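# Flip the gripper housing and return it to its tray

## Task

Invert the loose gripper housing and set it back inside its tray. Both halves of the housing must sit together, and at most about a fingernail's width of the housing may extend beyond the tray's open side. The tray is free to move: at the end it must rest on all four feet on the raised bench surface, with no foot more than half off any edge. Anything that stays in place only because the robot is holding it does not count. Finish by releasing and moving the grippers away.

## Robot and tools

Robot: two arms, left_arm and right_arm, each ending in a two-finger gripper. The names are just labels; they do not match the left or right side of a camera picture. Everything shares one scene frame, in metres. The origin lies on the table surface midway between the arms, +x runs outward over the table, +z points up, and left_arm sits toward +y.

Gripper frame: the fingers extend along the gripper's own +z axis and open and close along its y axis. The reported end_effector_position is the point between the finger pads, roughly 1 cm short of the fingertips. Orientation is a quaternion written w first (qw, qx, qy, qz).

One row = 16 plain numbers: x, y, z, qw, qx, qy, qz, opening for left_arm, followed by the same eight for right_arm. Both arms always appear, even if only one should move. x, y, z and the quaternion are an absolute pose in the scene frame, not an offset. Opening runs from -1 (closed) to +1 (fully open, 0.094 m). A target more than 0.6 m from an arm's last reported position, measured along any of that gripper's axes, gets the call refused and nothing is sent.

Tools:
- execute_actions {actions, pictures}. actions holds one item or is empty. Empty list: nothing new is commanded and the current state comes back. Action: {"rows": [[16 numbers], ...], "steps": n}, n up to 15, default 15; each control step is 1/30 s and uses one row, and the final row repeats if rows run out. Wait: {"steps": n} with n up to 300, counted from the previous result, so your reply time is included. pictures (true/false) chooses whether camera images come back; by default they do.
- move {target, speed}. target is one 16-number row of absolute poses and openings. Each gripper travels in a straight line to its pose; both arms finish together, within 0.5 to 10 s (longer paths are cut off at 10 s before arriving). speed is the top speed per arm in m/s, 0.002 to 0.5, default 0.25; rotation is capped at twice that value in rad/s, taking the shorter way round. Openings are applied when the move starts. Paths ignore obstacles and the other arm. The result adds a "move:" line with the ending (done, off_target, moving, held, fault) and which limits acted, plus each gripper's distance from its pose. If only one arm is named in the ending, the other finished fine. limits=paced: the pose was clipped; limits=held: some steps were blocked, after which the arm may surge faster than speed.
- wait {seconds}: 0 to 10 s, sends nothing new.
- zoom_image {camera, region}: enlarges part of a camera's latest image. region is [x0, y0, x1, y1] in pixels, origin top-left, no larger than 504 by 504. Cameras: cam_head_left, cam_head_right, cam_left_wrist, cam_right_wrist, each 504x504.
- finished_scene {scene}: closes the scene, which is then judged; it cannot be reversed.

Control behaviour: at each step the commanded pose is limited to within 70 mm and 16 degrees of the measured pose, then reached by damped inverse kinematics, favouring position over orientation. Long reaches need several calls; after an action an arm only continues to its last clipped pose. Arms usually stop a centimetre or more off target, mostly low, and printed positions get less accurate at long reach. To hold orientation, resend the same quaternion every time rather than copying the drifted reported one. To keep an arm still, resend its whole last pose and the opening it should have. A "pose unreachable" line and HELD markers mean the clearance check altered or withheld that arm's command. Joint ranges (rad): waist ±2.880, shoulder 0 to 3.142, elbow 0 to 3.019, wrist pitch -1.693 to 1.571, wrist yaw ±1.571, wrist roll ±2.094.

Results: a state line per arm with gripper position and quaternion, Joint positions (last value is finger opening in metres), joint torques (offset, scaled, noisy; not zero in free air), grip_measured on the command scale (may be about 1 mm off per gripper), and a Hand target line showing where each arm is currently driven. FAULT lines report stops; MOTOR HOT appears from 85 °C, and at 100 °C that arm lets go and drops.

Gripping: to hold firmly, command about 0.03 below grip_measured; a smaller gap grips more gently. Pad force is roughly 50-62 N, less on very thin parts, with a brief spike at first contact.

Cautions: the simulation runs while you think, so be concise. Faster contacts and targets set deeper past a surface press harder. Do not let the arms collide or push on each other. Avoid drops, slips, slams and hard shoves, and never let anything leave the table, including the unfixed tray. Occasional external tugs may act on held parts or loose objects. When done, open the grippers, withdraw, confirm the housing and tray stay put, then call finished_scene.

Each tool is called after ">>>" as name([rows], argument=value, ...), one row to a line, values as JSON.

## Session

>>> execute_actions(actions=[])

Scene clock: 0.00 s of 5467.00 s.
left_arm: end_effector_position=(+0.9109, +0.5671, +0.1686) grip_measured=+1.000 end_effector_quat_wxyz=(+0.628, -0.307, +0.715, +0.035) | right_arm: end_effector_position=(+0.1318, +0.1288, +0.2506) grip_measured=+1.000 end_effector_quat_wxyz=(-0.064, +0.649, -0.756, -0.058)
Joint positions: left_arm=[ 0.305  2.366  2.028  0.121 -0.213 -0.396  0.094] | right_arm=[ 1.35   1.331  1.274 -1.345 -0.032 -0.159  0.094]
Joint velocities: left_arm=[ 0.005  0.005 -0.027 -0.007 -0.022  0.007  0.   ] | right_arm=[ 0.005 -0.005  0.002 -0.002  0.037 -0.022  0.   ]
Joint torques (N m, as the arm reports them, + toward a larger angle): no reading
Hand target (left_arm): +0.915, +0.568, +0.184; +0.639, -0.305, +0.705, +0.033
Hand target (right_arm): +0.134, +0.135, +0.259; +0.073, -0.648, +0.755, +0.063

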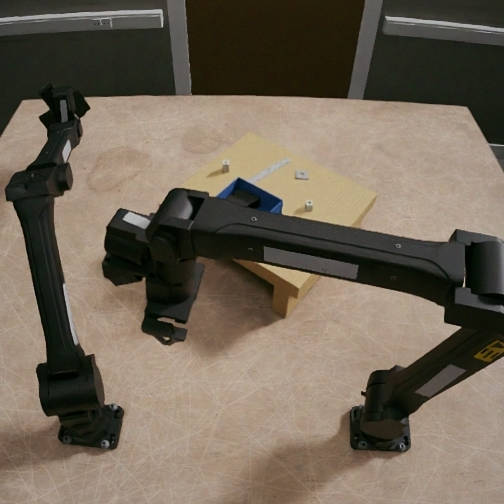

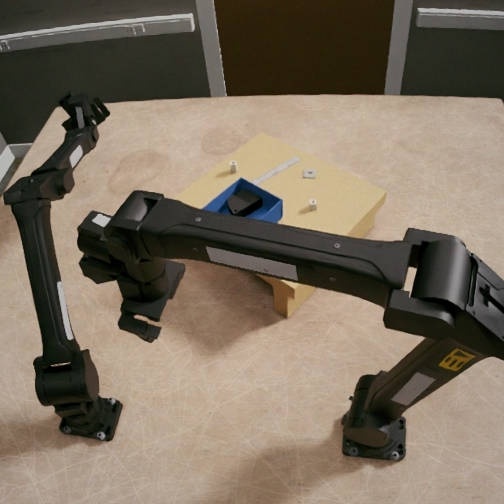

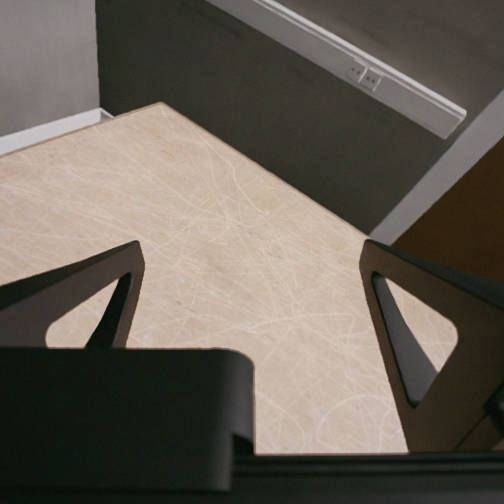

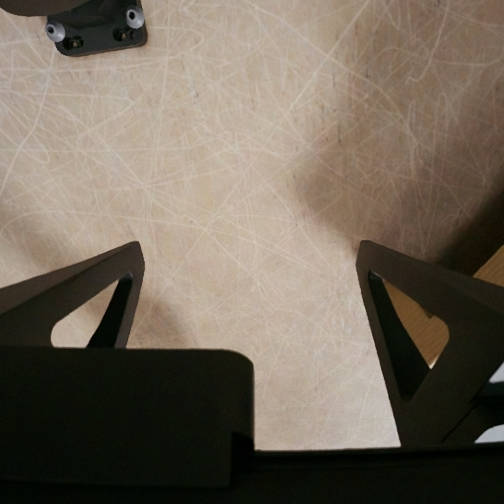

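>>> move(target=[0.45,0.5,0.3,0.38,0,0.92,0,1, 0.2,-0.45,0.3,0,0.2,0.98,0,1], speed=0.3)

Scene clock: 6.77 s of 5467.00 s.
left_arm: end_effector_position=(+0.4540, +0.4978, +0.3021) grip_measured=+1.000 end_effector_quat_wxyz=(+0.383, -0.003, +0.924, +0.003) | right_arm: end_effector_position=(+0.1943, -0.4502, +0.2797) grip_measured=+1.000 end_effector_quat_wxyz=(-0.006, +0.199, +0.980, -0.003)
Joint positions: left_arm=[ 0.596  1.19   1.117 -0.783  0.361  0.391  0.094] | right_arm=[-0.656  1.015  1.113 -1.675  0.011 -0.348  0.094]
Joint velocities: left_arm=[ 0.005 -0.005 -0.007 -0.012  0.095  0.037  0.   ] | right_arm=[ 0.005  0.005 -0.012 -0.012 -0.007  0.037  0.   ]
Joint torques (N m, as the arm reports them, + toward a larger angle): left_arm=[ 1.79 -9.23 10.52  1.26  0.26  0.11] | right_arm=[ 0.17 -4.29 11.32  0.68  0.09 -0.05]
Hand target (left_arm): +0.452, +0.499, +0.301; +0.380, -0.000, +0.925, +0.003
Hand target (right_arm): +0.202, -0.458, +0.299; +0.016, +0.200, +0.979, -0.018
Off the commanded pose (left_arm): 0.005 m, 1 deg.
Off the commanded pose (right_arm): 0.021 m, 1 deg.
After step 90, 0.20 s passed at rest.
move: off_target (right_arm)

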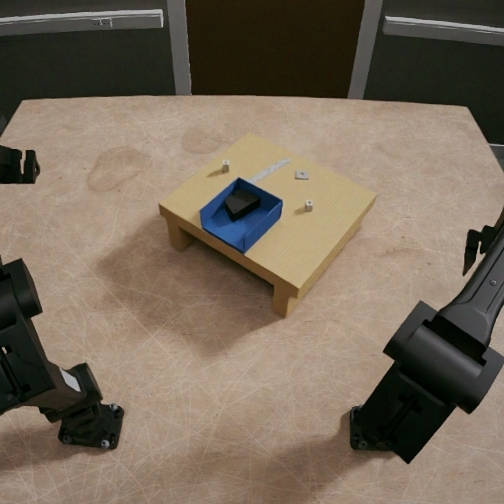

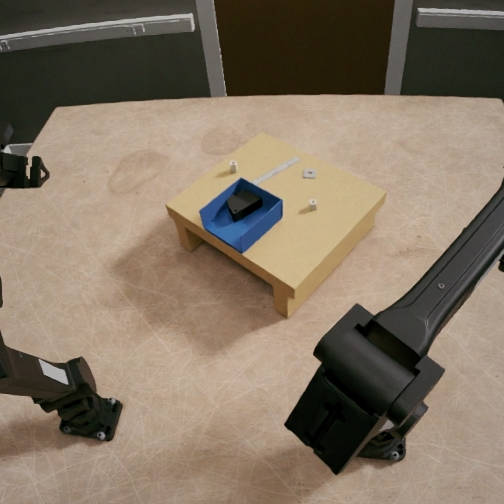

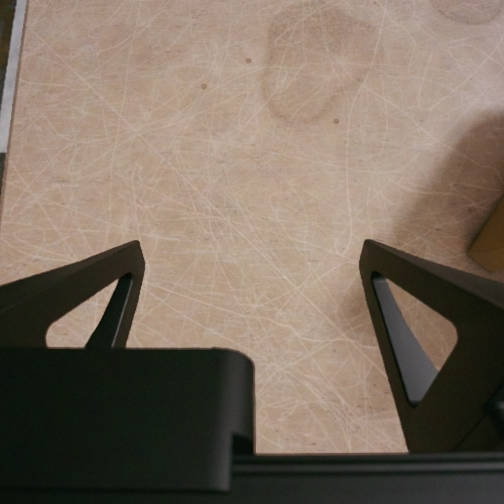

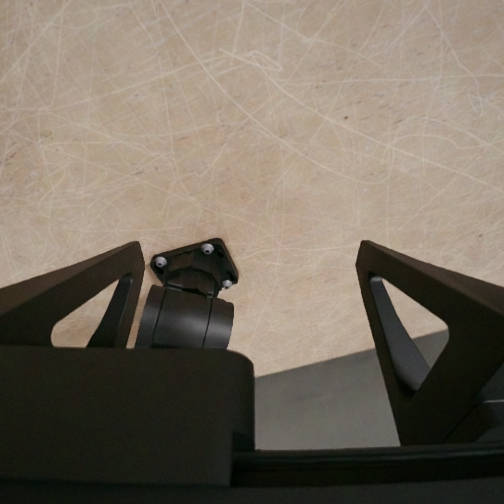

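>>> zoom_image(camera="cam_head_left", region=[170, 150, 320, 280])

>>> zoom_image(camera="cam_head_right", region=[170, 150, 320, 280])

Region (170, 150, 320, 280) of cam_head_left's 504x504 image, scaled by 3.360, with more detail than that image has; it fills the top 437 rows of this view, and the rest is white.

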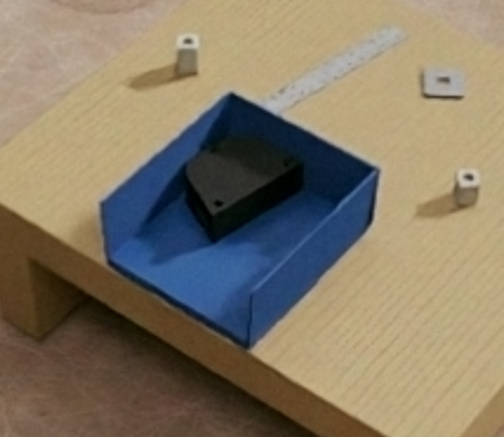

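Region (170, 150, 320, 280) of cam_head_right's 504x504 image, scaled by 3.360, with more detail than that image has; it fills the top 437 rows of this view, and the rest is white.

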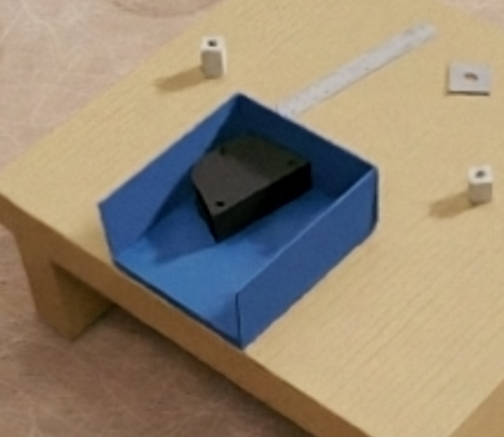

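>>> move(target=[0.5,0.03,0.33,0.301,0,0.954,0,1, 0.2,-0.45,0.3,0,0.2,0.98,0,1], speed=0.3)

Scene clock: 16.33 s of 5467.00 s.
left_arm: end_effector_position=(+0.4932, +0.0249, +0.3062) grip_measured=+1.000 end_effector_quat_wxyz=(+0.286, +0.010, +0.958, +0.001) | right_arm: end_effector_position=(+0.1944, -0.4486, +0.2814) grip_measured=+1.000 end_effector_quat_wxyz=(-0.001, +0.199, +0.980, -0.002)
Joint positions: left_arm=[-0.564  1.499  1.505 -1.086 -0.322 -0.523  0.094] | right_arm=[-0.656  1.008  1.113 -1.675  0.004 -0.348  0.094]
Joint velocities: left_arm=[-0.005 -0.005  0.007  0.002  0.007 -0.066  0.   ] | right_arm=[ 0.005 -0.015 -0.007  0.002 -0.007  0.007  0.   ]
Joint torques (N m, as the arm reports them, + toward a larger angle): left_arm=[  1.88 -13.73  14.21   0.88  -0.41  -0.17] | right_arm=[ 0.96 -4.96 10.78  0.21 -0.17  0.03]
Hand target (left_arm): +0.502, +0.024, +0.328; +0.301, -0.003, +0.954, -0.009
Hand target (right_arm): +0.199, -0.450, +0.299; +0.018, +0.200, +0.980, -0.010
Off the commanded pose (left_arm): 0.025 m, 2 deg.
Off the commanded pose (right_arm): 0.020 m, 0 deg.
joint sent to its limit (right arm) — the command would take joint 4 (wrist pitch) past its lower limit, so that joint was sent only as far as its limit.
After step 90, 4.40 s passed at rest.
move: off_target (left_arm, right_arm)

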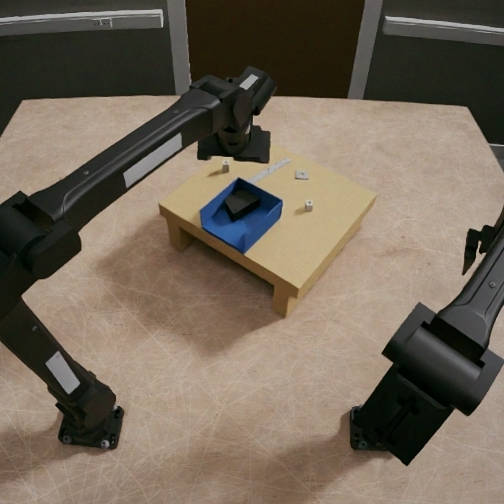

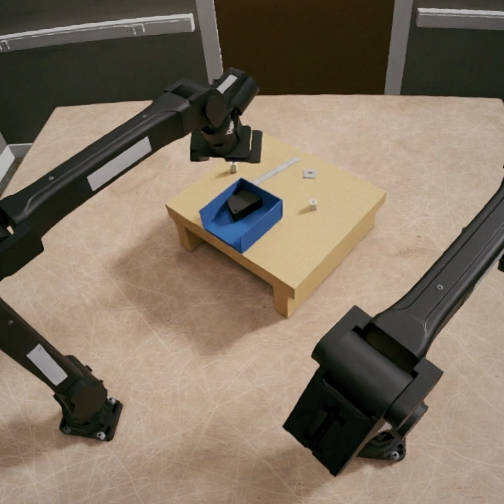

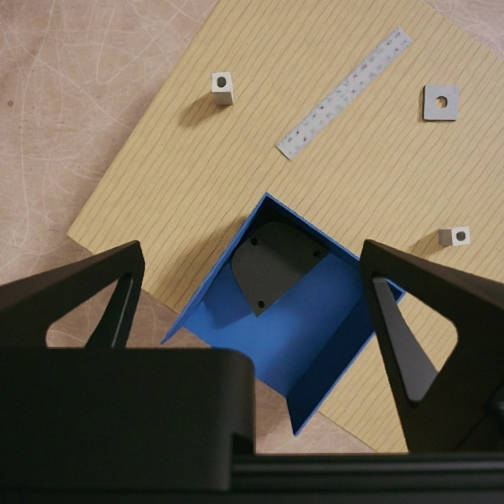

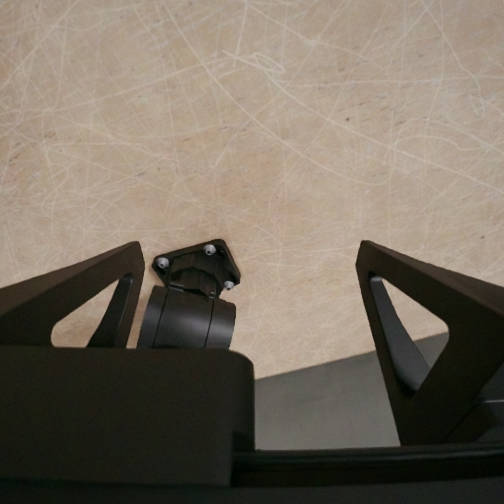

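>>> move(target=[0.43,0.0,0.33,0.301,0,0.954,0,1, 0.2,-0.45,0.28,0.05,0.2,0.98,0,1], speed=0.2)

>>> zoom_image(camera="cam_left_wrist", region=[130, 90, 390, 350])

Scene clock: 24.13 s of 5467.00 s.
left_arm: end_effector_position=(+0.4279, -0.0052, +0.3303) grip_measured=+1.000 end_effector_quat_wxyz=(+0.303, +0.009, +0.953, -0.004) | right_arm: end_effector_position=(+0.2005, -0.4487, +0.2820) grip_measured=+1.000 end_effector_quat_wxyz=(+0.045, +0.201, +0.979, +0.000)
Joint positions: left_arm=[-0.709  1.41   1.466 -1.149 -0.403 -0.653  0.094] | right_arm=[-0.674  0.971  1.09  -1.615 -0.048 -0.361  0.094]
Joint velocities: left_arm=[-0.005 -0.005  0.002 -0.007 -0.007 -0.066  0.   ] | right_arm=[-0.005 -0.005  0.012  0.007 -0.007 -0.051  0.   ]
Joint torques (N m, as the arm reports them, + toward a larger angle): left_arm=[  1.63 -12.91  10.18   1.01  -0.45  -0.1 ] | right_arm=[-0.42 -3.9   7.3   1.1  -0.2  -0.17]
Hand target (left_arm): +0.429, -0.001, +0.330; +0.300, -0.000, +0.954, -0.001
Hand target (right_arm): +0.200, -0.450, +0.281; +0.050, +0.199, +0.979, -0.001
Off the commanded pose (left_arm): 0.006 m, 1 deg.
Off the commanded pose (right_arm): 0.002 m, 1 deg.
After step 90, 3.90 s passed at rest.
move: done

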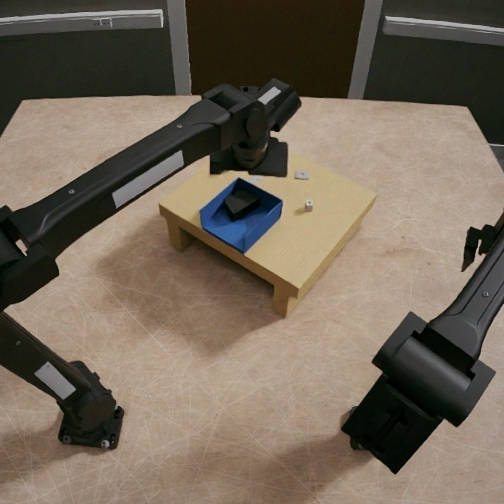

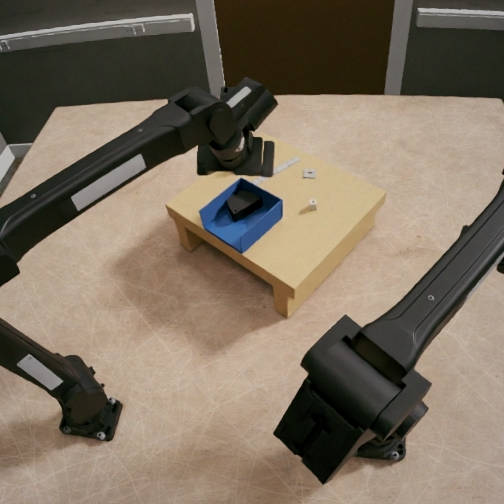

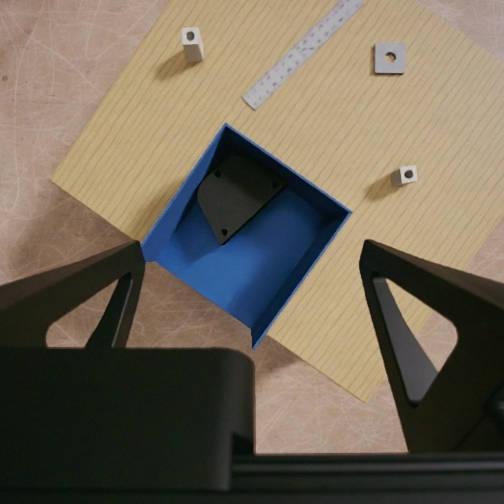

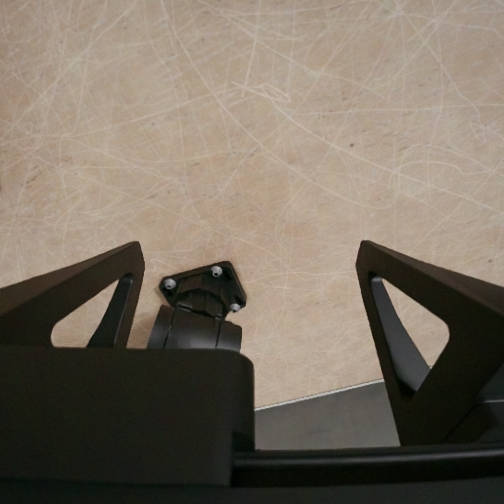

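Region (130, 90, 390, 350) of cam_left_wrist's 504x504 image, scaled by 1.938, with more detail than that image has.

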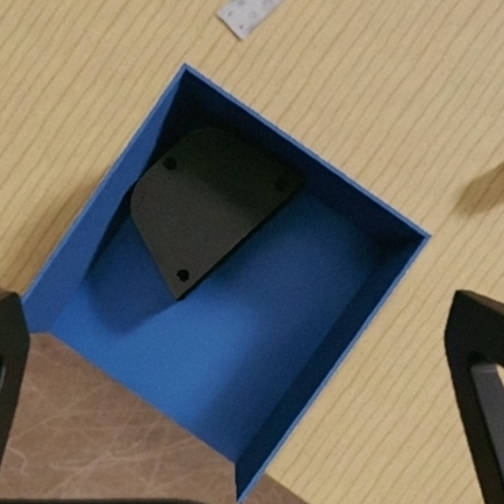

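>>> move(target=[0.428,0.009,0.225,0.206,0.298,0.929,-0.066,0.49, 0.2,-0.45,0.28,0.05,0.2,0.98,0,1], speed=0.2)

Scene clock: 42.93 s of 5467.00 s.
left_arm: end_effector_position=(+0.4235, +0.0099, +0.2281) grip_measured=+0.492 end_effector_quat_wxyz=(+0.203, +0.295, +0.931, -0.064) | right_arm: end_effector_position=(+0.2007, -0.4486, +0.2820) grip_measured=+1.000 end_effector_quat_wxyz=(+0.045, +0.200, +0.979, +0.001)
Joint positions: left_arm=[-0.562  1.413  1.247 -0.976 -0.004 -0.008  0.07 ] | right_arm=[-0.674  0.971  1.09  -1.615 -0.049 -0.361  0.094]
Joint velocities: left_arm=[-0.015 -0.005 -0.017 -0.012  0.007  0.007 -0.001] | right_arm=[ 0.005 -0.015  0.007 -0.007 -0.051  0.007  0.   ]
Joint torques (N m, as the arm reports them, + toward a larger angle): left_arm=[  1.78 -11.49   9.94   2.01   0.05   0.09] | right_arm=[-0.54 -4.16  7.24  1.13 -0.2  -0.17]
Hand target (left_arm): +0.429, +0.009, +0.225; +0.206, +0.298, +0.930, -0.064
Hand target (right_arm): +0.200, -0.450, +0.280; +0.050, +0.200, +0.979, -0.000
Off the commanded pose (left_arm): 0.006 m, 1 deg.
Off the commanded pose (right_arm): 0.003 m, 1 deg.
After step 90, 13.70 s passed at rest.
move: done

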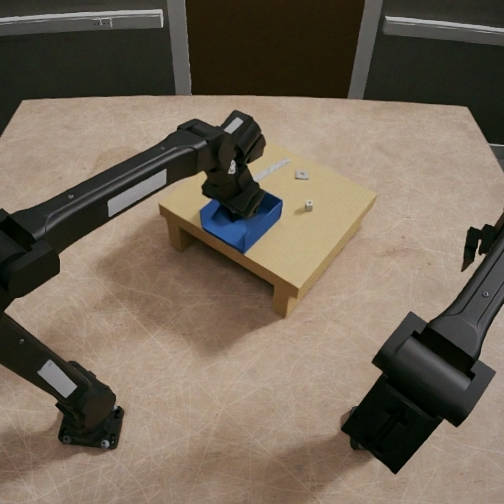

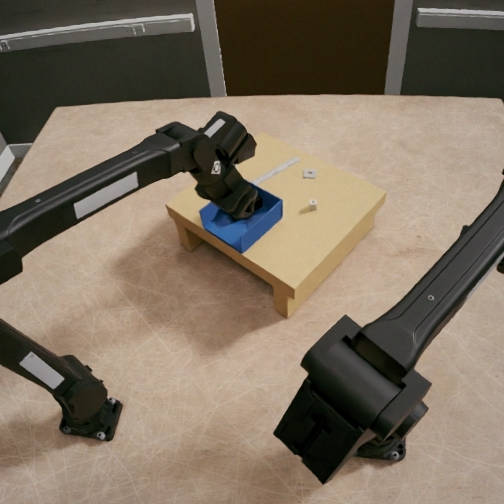

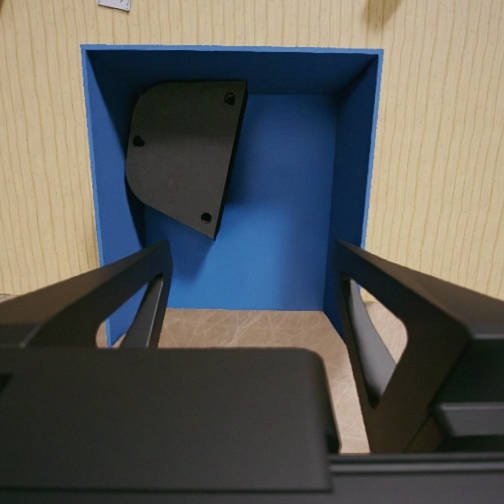

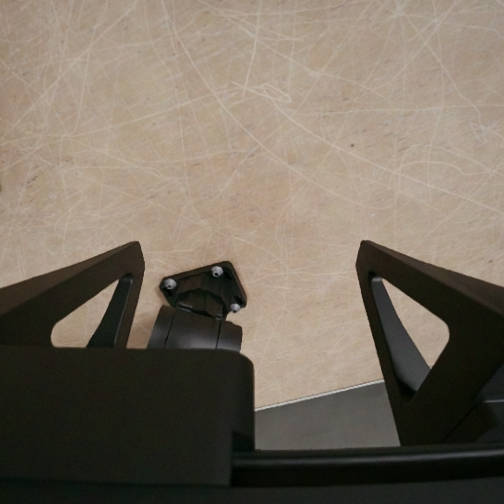

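>>> move(target=[0.472,0.010,0.215,0.287,0.291,0.908,-0.092,-1, 0.2,-0.45,0.28,0.05,0.2,0.98,0,1], speed=0.1)

Scene clock: 51.93 s of 5467.00 s.
left_arm: end_effector_position=(+0.4663, +0.0109, +0.2195) grip_measured=-0.983 end_effector_quat_wxyz=(+0.284, +0.289, +0.910, -0.092) | right_arm: end_effector_position=(+0.2007, -0.4485, +0.2820) grip_measured=+1.000 end_effector_quat_wxyz=(+0.045, +0.200, +0.979, +0.001)
Joint positions: left_arm=[-0.503  1.422  1.175 -0.718  0.034  0.041  0.001] | right_arm=[-0.674  0.971  1.09  -1.615 -0.049 -0.361  0.094]
Joint velocities: left_arm=[-0.005 -0.015 -0.022  0.027 -0.022  0.022  0.001] | right_arm=[-0.015  0.005  0.002  0.002  0.022  0.051  0.   ]
Joint torques (N m, as the arm reports them, + toward a larger angle): left_arm=[  1.85 -11.75   9.94   2.29   0.07   0.07] | right_arm=[-0.49 -4.25  7.21  1.12 -0.2  -0.17]
Hand target (left_arm): +0.472, +0.011, +0.216; +0.287, +0.291, +0.908, -0.092
Hand target (right_arm): +0.200, -0.450, +0.280; +0.050, +0.200, +0.979, -0.000
Off the commanded pose (left_arm): 0.007 m, 0 deg.
Off the commanded pose (right_arm): 0.003 m, 1 deg.
After step 90, 4.73 s passed at rest.
move: done

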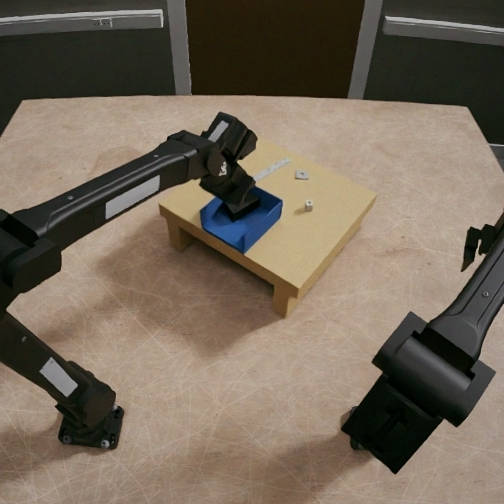

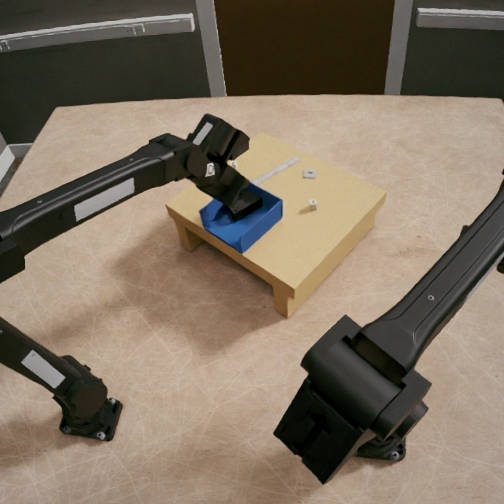

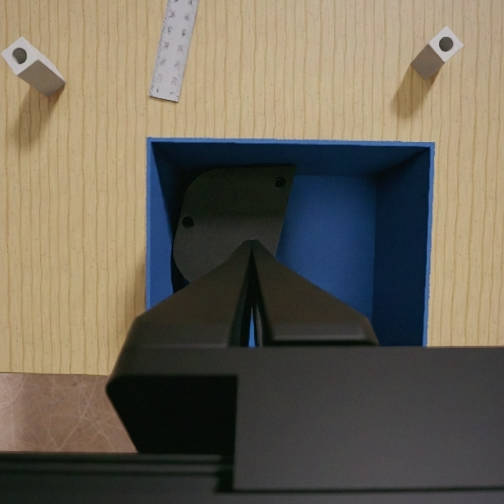

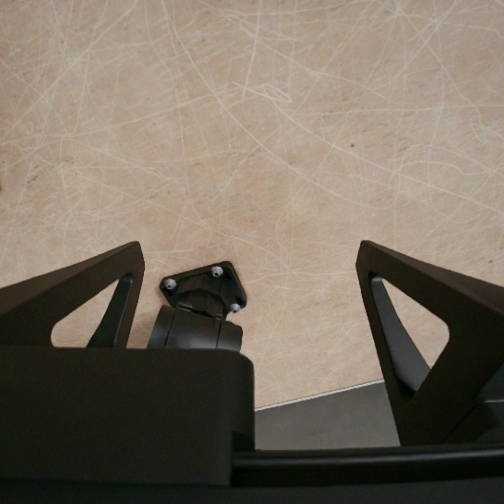

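>>> move(target=[0.477,0.016,0.185,0.287,0.291,0.908,-0.092,-1, 0.42,-0.16,0.27,0.267,-0.441,0.846,0.139,0], speed=0.2)

Scene clock: 59.07 s of 5467.00 s.
left_arm: end_effector_position=(+0.4720, +0.0129, +0.1983) grip_measured=-0.983 end_effector_quat_wxyz=(+0.293, +0.290, +0.906, -0.096) | right_arm: end_effector_position=(+0.4036, -0.1611, +0.2508) grip_measured=+0.001 end_effector_quat_wxyz=(+0.249, -0.428, +0.855, +0.155)
Joint positions: left_arm=[-0.491  1.438  1.126 -0.632  0.044  0.055  0.001] | right_arm=[ 0.179  1.181  1.063 -1.07  -0.468 -0.749  0.047]
Joint velocities: left_arm=[ 0.005 -0.005  0.002 -0.017  0.066 -0.007 -0.001] | right_arm=[-0.015 -0.005  0.017 -0.002 -0.066 -0.022 -0.   ]
Joint torques (N m, as the arm reports them, + toward a larger angle): left_arm=[  2.13 -10.85   9.25   2.24   0.04   0.06] | right_arm=[ 0.66 -6.78 12.13  1.6  -0.48 -0.14]
Hand target (left_arm): +0.477, +0.016, +0.185; +0.287, +0.291, +0.908, -0.092
Hand target (right_arm): +0.420, -0.157, +0.273; +0.274, -0.439, +0.843, +0.146
Off the commanded pose (left_arm): 0.015 m, 1 deg.
Off the commanded pose (right_arm): 0.025 m, 3 deg.
After step 90, 0.10 s passed at rest.
move: off_target (left_arm, right_arm)

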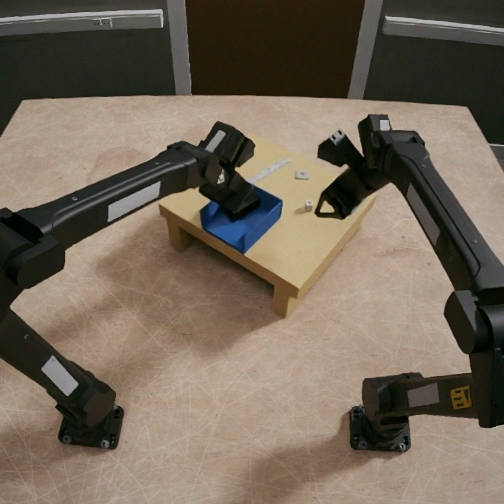

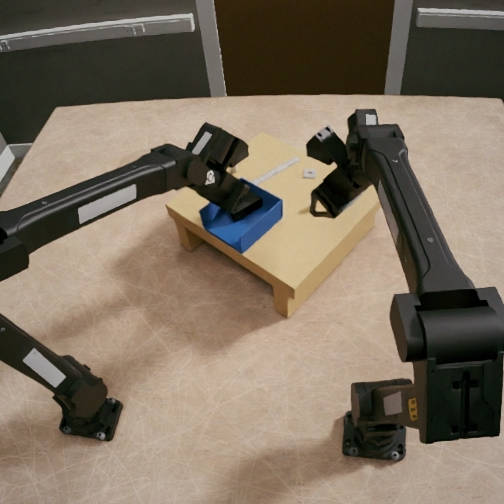

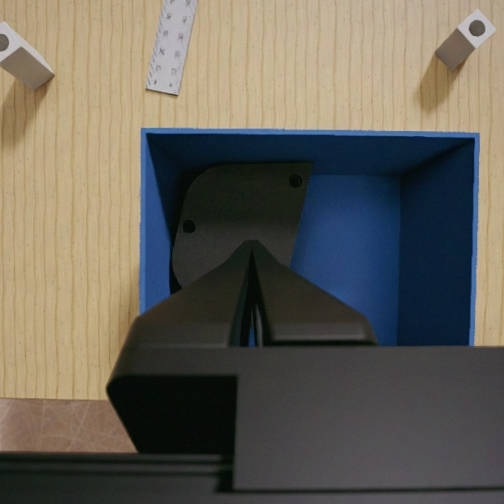

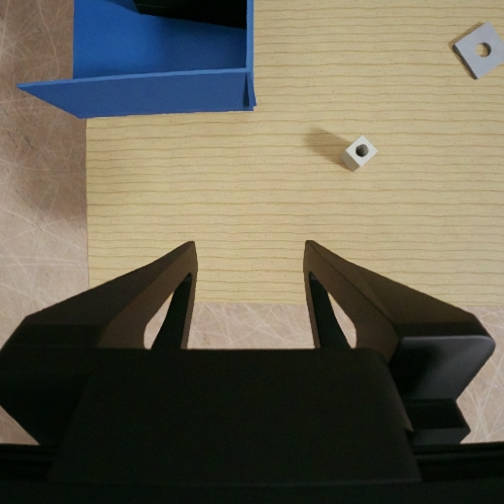

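>>> move(target=[0.477,0.016,0.165,0.287,0.291,0.908,-0.092,-1, 0.42,-0.16,0.27,0.267,-0.441,0.846,0.139,0], speed=0.03)

Scene clock: 68.43 s of 5467.00 s.
left_arm: end_effector_position=(+0.4771, +0.0101, +0.1971) grip_measured=-0.983 end_effector_quat_wxyz=(+0.313, +0.289, +0.899, -0.101) | right_arm: end_effector_position=(+0.4040, -0.1625, +0.2501) grip_measured=+0.001 end_effector_quat_wxyz=(+0.249, -0.432, +0.854, +0.149)
Joint positions: left_arm=[-0.49   1.438  1.106 -0.569  0.044  0.055  0.001] | right_arm=[ 0.179  1.181  1.063 -1.07  -0.458 -0.761  0.047]
Joint velocities: left_arm=[ 0.015  0.005  0.002  0.012  0.11  -0.007  0.   ] | right_arm=[ 0.005 -0.005  0.007 -0.002  0.051  0.007 -0.   ]
Joint torques (N m, as the arm reports them, + toward a larger angle): left_arm=[ 2.01 -9.28  8.03  1.97  0.03  0.04] | right_arm=[ 0.7  -6.68 12.15  1.14 -0.15 -0.18]
Hand target (left_arm): +0.476, +0.017, +0.166; +0.287, +0.291, +0.908, -0.092
Hand target (right_arm): +0.419, -0.160, +0.270; +0.267, -0.441, +0.846, +0.139
Off the commanded pose (left_arm): 0.033 m, 3 deg.
Off the commanded pose (right_arm): 0.026 m, 3 deg.
After step 90, 5.00 s passed at rest.
move: off_target (left_arm, right_arm)

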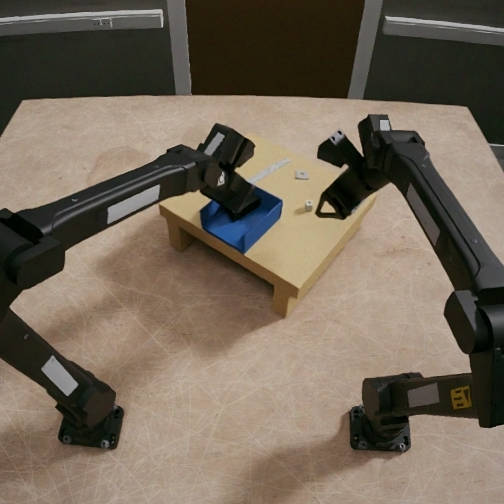

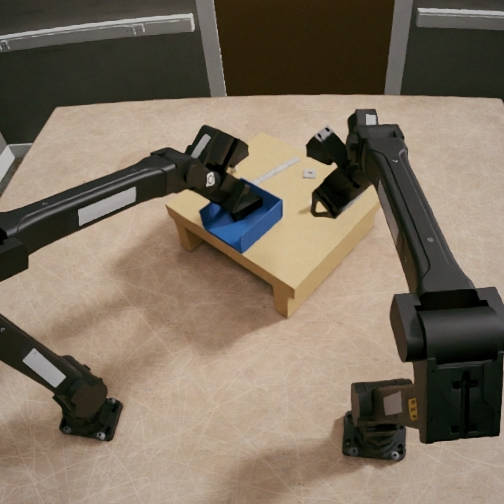

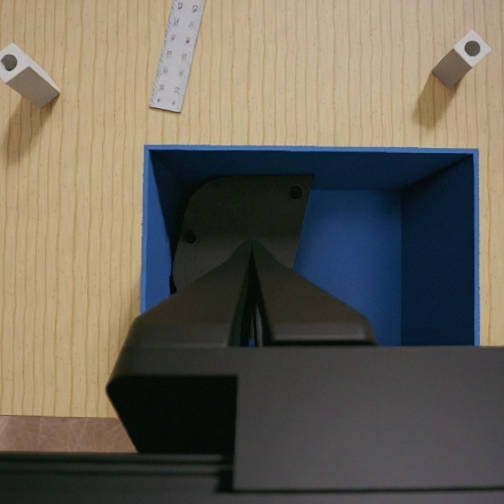

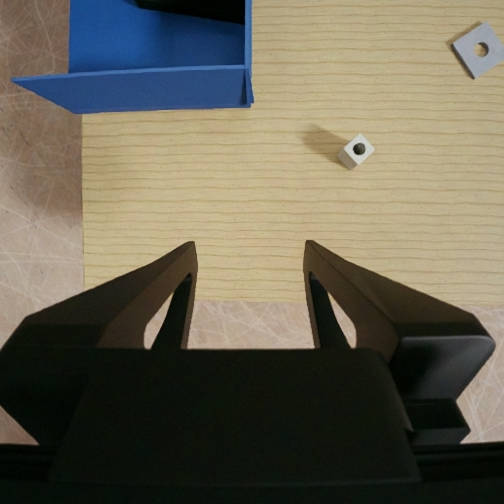

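>>> move(target=[0.455,0.0,0.16,0.287,0.291,0.908,-0.092,-1, 0.42,-0.16,0.27,0.267,-0.441,0.846,0.139,0], speed=0.02)

Scene clock: 72.77 s of 5467.00 s.
left_arm: end_effector_position=(+0.4708, +0.0037, +0.1963) grip_measured=-0.983 end_effector_quat_wxyz=(+0.324, +0.283, +0.898, -0.095) | right_arm: end_effector_position=(+0.4040, -0.1625, +0.2501) grip_measured=+0.001 end_effector_quat_wxyz=(+0.249, -0.433, +0.854, +0.149)
Joint positions: left_arm=[-0.517  1.427  1.083 -0.538  0.008  0.029  0.001] | right_arm=[ 0.179  1.181  1.063 -1.07  -0.458 -0.761  0.047]
Joint velocities: left_arm=[-0.015  0.015 -0.022 -0.012  0.066 -0.051 -0.001] | right_arm=[-0.005 -0.005  0.007 -0.002  0.022  0.037 -0.002]
Joint torques (N m, as the arm reports them, + toward a larger angle): left_arm=[-0.95 -9.83  6.94  1.31  0.12 -0.18] | right_arm=[ 0.73 -6.64 12.14  1.16 -0.16 -0.17]
Hand target (left_arm): +0.454, +0.001, +0.161; +0.287, +0.291, +0.908, -0.092
Hand target (right_arm): +0.419, -0.160, +0.270; +0.267, -0.441, +0.846, +0.139
Off the commanded pose (left_arm): 0.040 m, 4 deg.
Off the commanded pose (right_arm): 0.026 m, 3 deg.
move: off_target (left_arm, right_arm)

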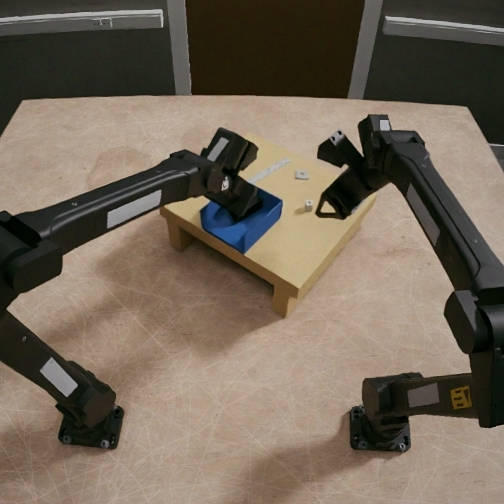

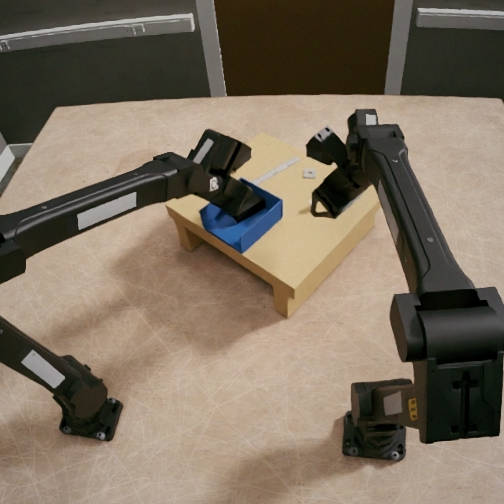

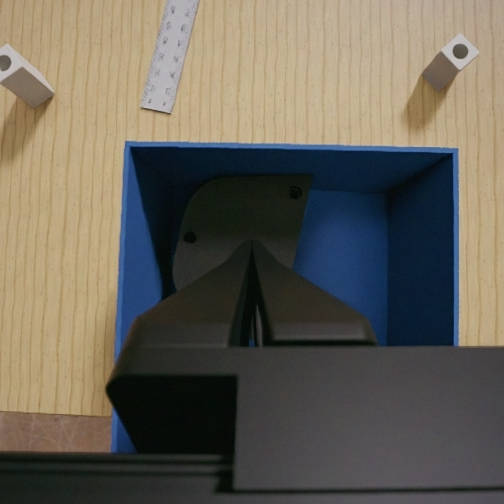

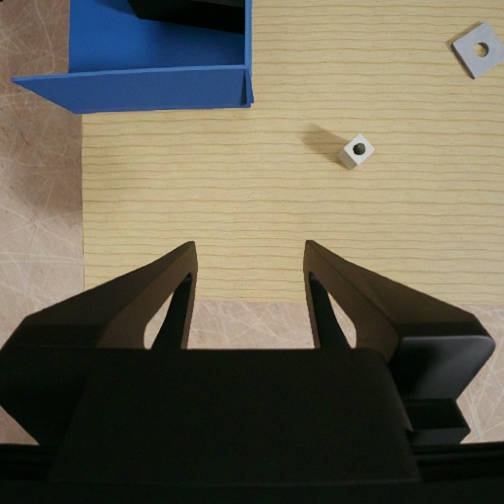

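>>> move(target=[0.417,0.016,0.165,0.287,0.291,0.908,-0.092,-1, 0.42,-0.16,0.27,0.267,-0.441,0.846,0.139,0], speed=0.02)

Scene clock: 78.67 s of 5467.00 s.
left_arm: end_effector_position=(+0.4321, +0.0128, +0.1966) grip_measured=-0.983 end_effector_quat_wxyz=(+0.324, +0.286, +0.896, -0.099) | right_arm: end_effector_position=(+0.4040, -0.1625, +0.2501) grip_measured=+0.001 end_effector_quat_wxyz=(+0.249, -0.433, +0.854, +0.149)
Joint positions: left_arm=[-0.546  1.329  0.986 -0.536 -0.     0.011  0.001] | right_arm=[ 0.179  1.181  1.063 -1.07  -0.458 -0.761  0.047]
Joint velocities: left_arm=[-0.015 -0.005  0.017  0.012  0.037  0.051 -0.002] | right_arm=[-0.005 -0.005 -0.002  0.007  0.022 -0.051 -0.001]
Joint torques (N m, as the arm reports them, + toward a larger angle): left_arm=[ 0.24 -9.03  7.14  0.73 -0.05 -0.19] | right_arm=[ 0.67 -6.65 12.13  1.14 -0.16 -0.18]
Hand target (left_arm): +0.417, +0.016, +0.166; +0.287, +0.291, +0.908, -0.092
Hand target (right_arm): +0.419, -0.160, +0.270; +0.267, -0.441, +0.846, +0.139
Off the commanded pose (left_arm): 0.035 m, 5 deg.
Off the commanded pose (right_arm): 0.026 m, 3 deg.
move: off_target (left_arm, right_arm)

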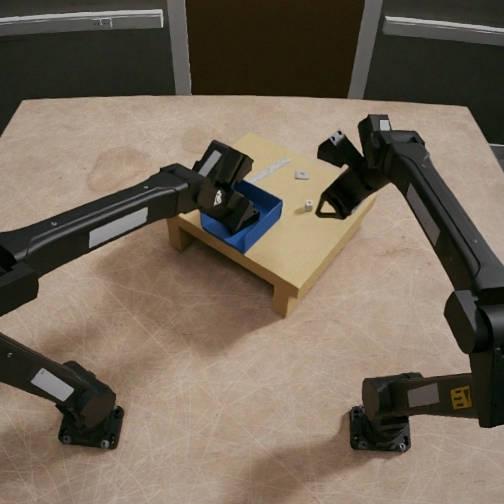

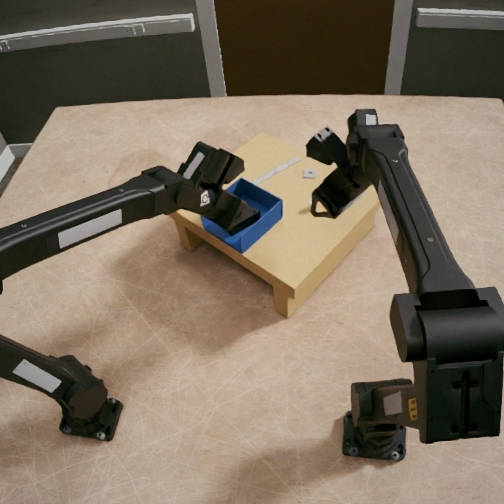

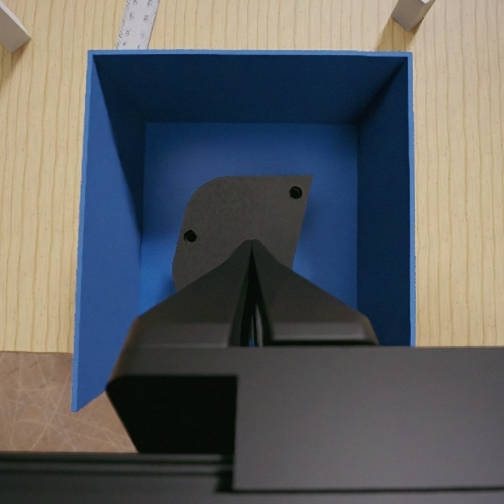

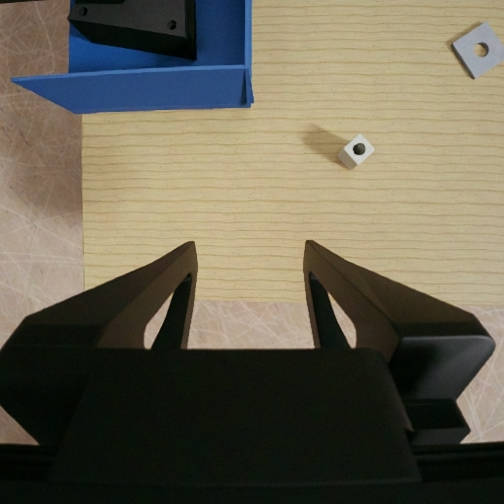

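>>> move(target=[0.389,0.037,0.165,0.296,0.166,0.940,-0.052,-1, 0.42,-0.16,0.27,0.267,-0.441,0.846,0.139,0], speed=0.03)

Scene clock: 86.73 s of 5467.00 s.
left_arm: end_effector_position=(+0.4045, +0.0306, +0.1962) grip_measured=-0.983 end_effector_quat_wxyz=(+0.334, +0.159, +0.927, -0.068) | right_arm: end_effector_position=(+0.4040, -0.1625, +0.2501) grip_measured=+0.001 end_effector_quat_wxyz=(+0.249, -0.433, +0.854, +0.149)
Joint positions: left_arm=[-0.618  1.253  0.919 -0.565 -0.196 -0.27   0.001] | right_arm=[ 0.179  1.181  1.063 -1.07  -0.458 -0.761  0.047]
Joint velocities: left_arm=[-0.015 -0.005  0.022  0.007 -0.007 -0.051 -0.001] | right_arm=[ 0.005  0.005 -0.032 -0.007 -0.007  0.051  0.   ]
Joint torques (N m, as the arm reports them, + toward a larger angle): left_arm=[ 0.3  -7.87  7.11  0.31 -0.1  -0.15] | right_arm=[ 0.66 -6.66 12.13  1.12 -0.16 -0.18]
Hand target (left_arm): +0.389, +0.037, +0.166; +0.296, +0.166, +0.939, -0.052
Hand target (right_arm): +0.419, -0.160, +0.270; +0.267, -0.441, +0.846, +0.139
Off the commanded pose (left_arm): 0.035 m, 5 deg.
Off the commanded pose (right_arm): 0.026 m, 3 deg.
After step 90, 0.20 s passed at rest.
move: off_target (left_arm, right_arm)

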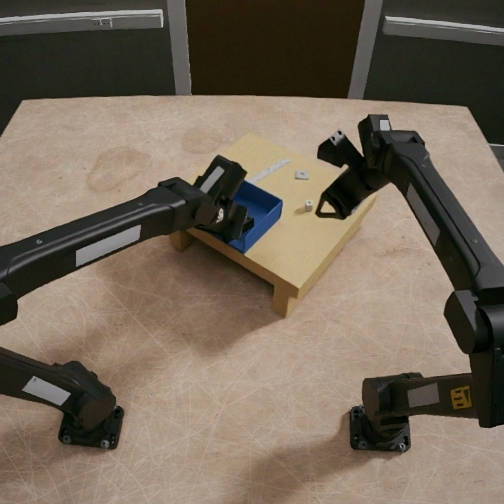

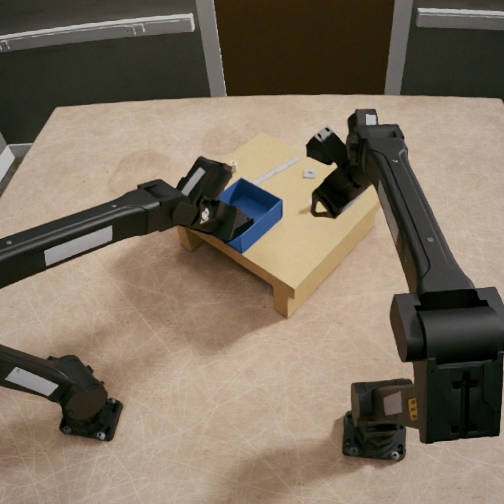

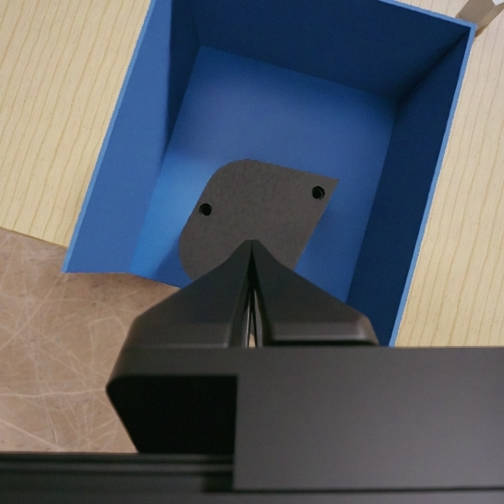

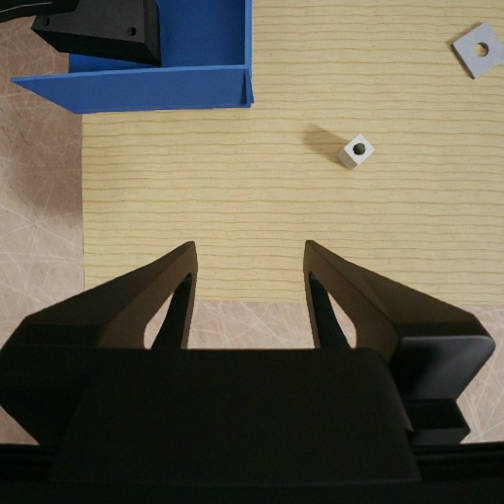

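>>> move(target=[0.400,0.033,0.235,0.287,0.291,0.908,-0.092,1, 0.42,-0.16,0.27,0.267,-0.441,0.846,0.139,0], speed=0.05)

Scene clock: 95.63 s of 5467.00 s.
left_arm: end_effector_position=(+0.3883, +0.0374, +0.2066) grip_measured=+1.000 end_effector_quat_wxyz=(+0.264, +0.291, +0.916, -0.086) | right_arm: end_effector_position=(+0.4040, -0.1625, +0.2501) grip_measured=+0.001 end_effector_quat_wxyz=(+0.249, -0.433, +0.854, +0.149)
Joint positions: left_arm=[-0.556  1.239  0.985 -0.754  0.002 -0.003  0.094] | right_arm=[ 0.179  1.181  1.063 -1.07  -0.458 -0.761  0.047]
Joint velocities: left_arm=[-0.005 -0.005  0.007 -0.017  0.066  0.066  0.   ] | right_arm=[ 0.005 -0.005  0.002 -0.002  0.007  0.007 -0.001]
Joint torques (N m, as the arm reports them, + toward a larger angle): left_arm=[  2.   -10.59  13.89   1.16   0.07   0.04] | right_arm=[ 0.72 -6.71 12.16  1.14 -0.15 -0.18]
Hand target (left_arm): +0.399, +0.034, +0.235; +0.287, +0.291, +0.908, -0.091
Hand target (right_arm): +0.419, -0.160, +0.270; +0.267, -0.441, +0.846, +0.139
Off the commanded pose (left_arm): 0.031 m, 3 deg.
Off the commanded pose (right_arm): 0.026 m, 3 deg.
After step 90, 2.80 s passed at rest.
move: off_target (left_arm, right_arm)

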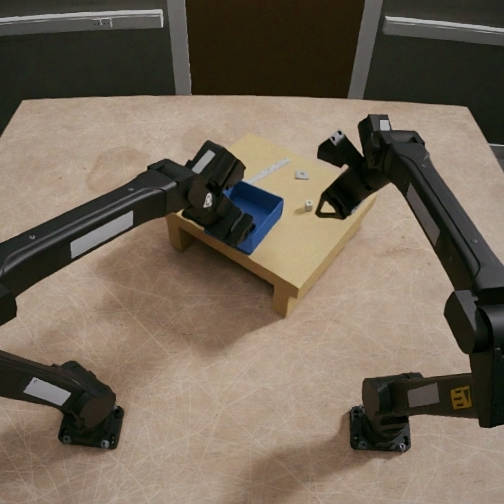

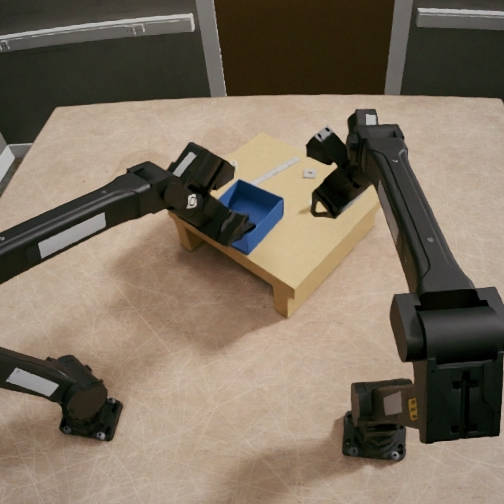

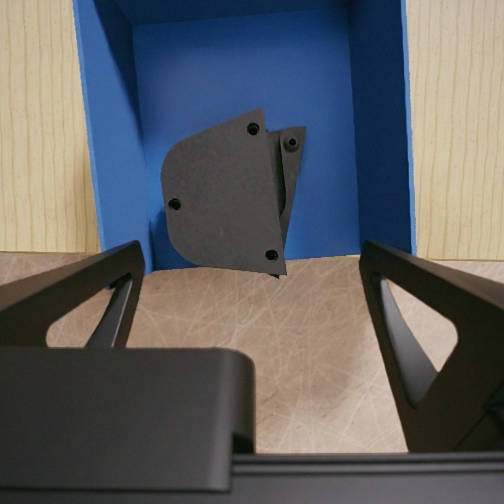

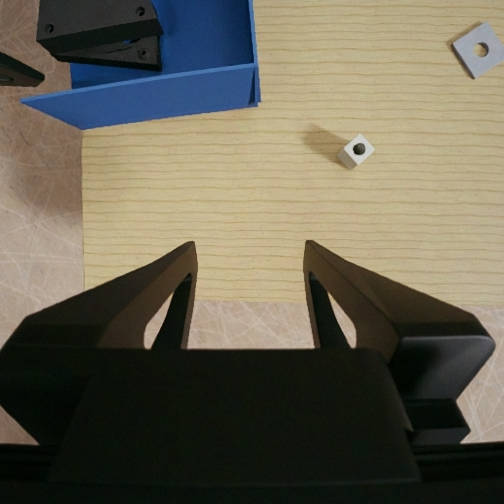

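>>> zoom_image(camera="cam_left_wrist", region=[120, 70, 370, 320])

>>> zoom_image(camera="cam_right_wrist", region=[0, 0, 280, 150])

Region (120, 70, 370, 320) of cam_left_wrist's 504x504 image, scaled by 2.016, with more detail than that image has.

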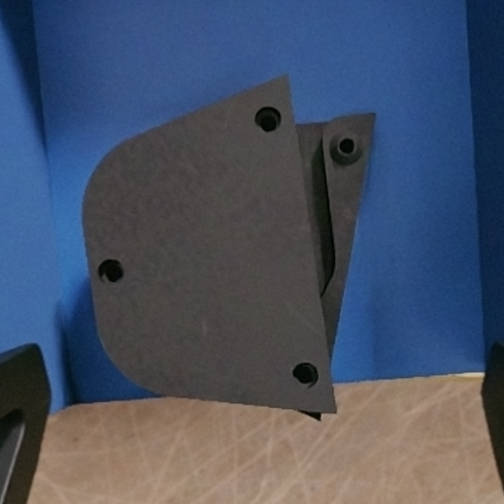

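Region (0, 0, 280, 150) of cam_right_wrist's 504x504 image, scaled by 1.800, with more detail than that image has; it fills the top 270 rows of this view, and the rest is white.

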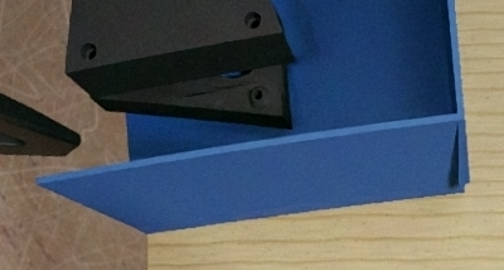

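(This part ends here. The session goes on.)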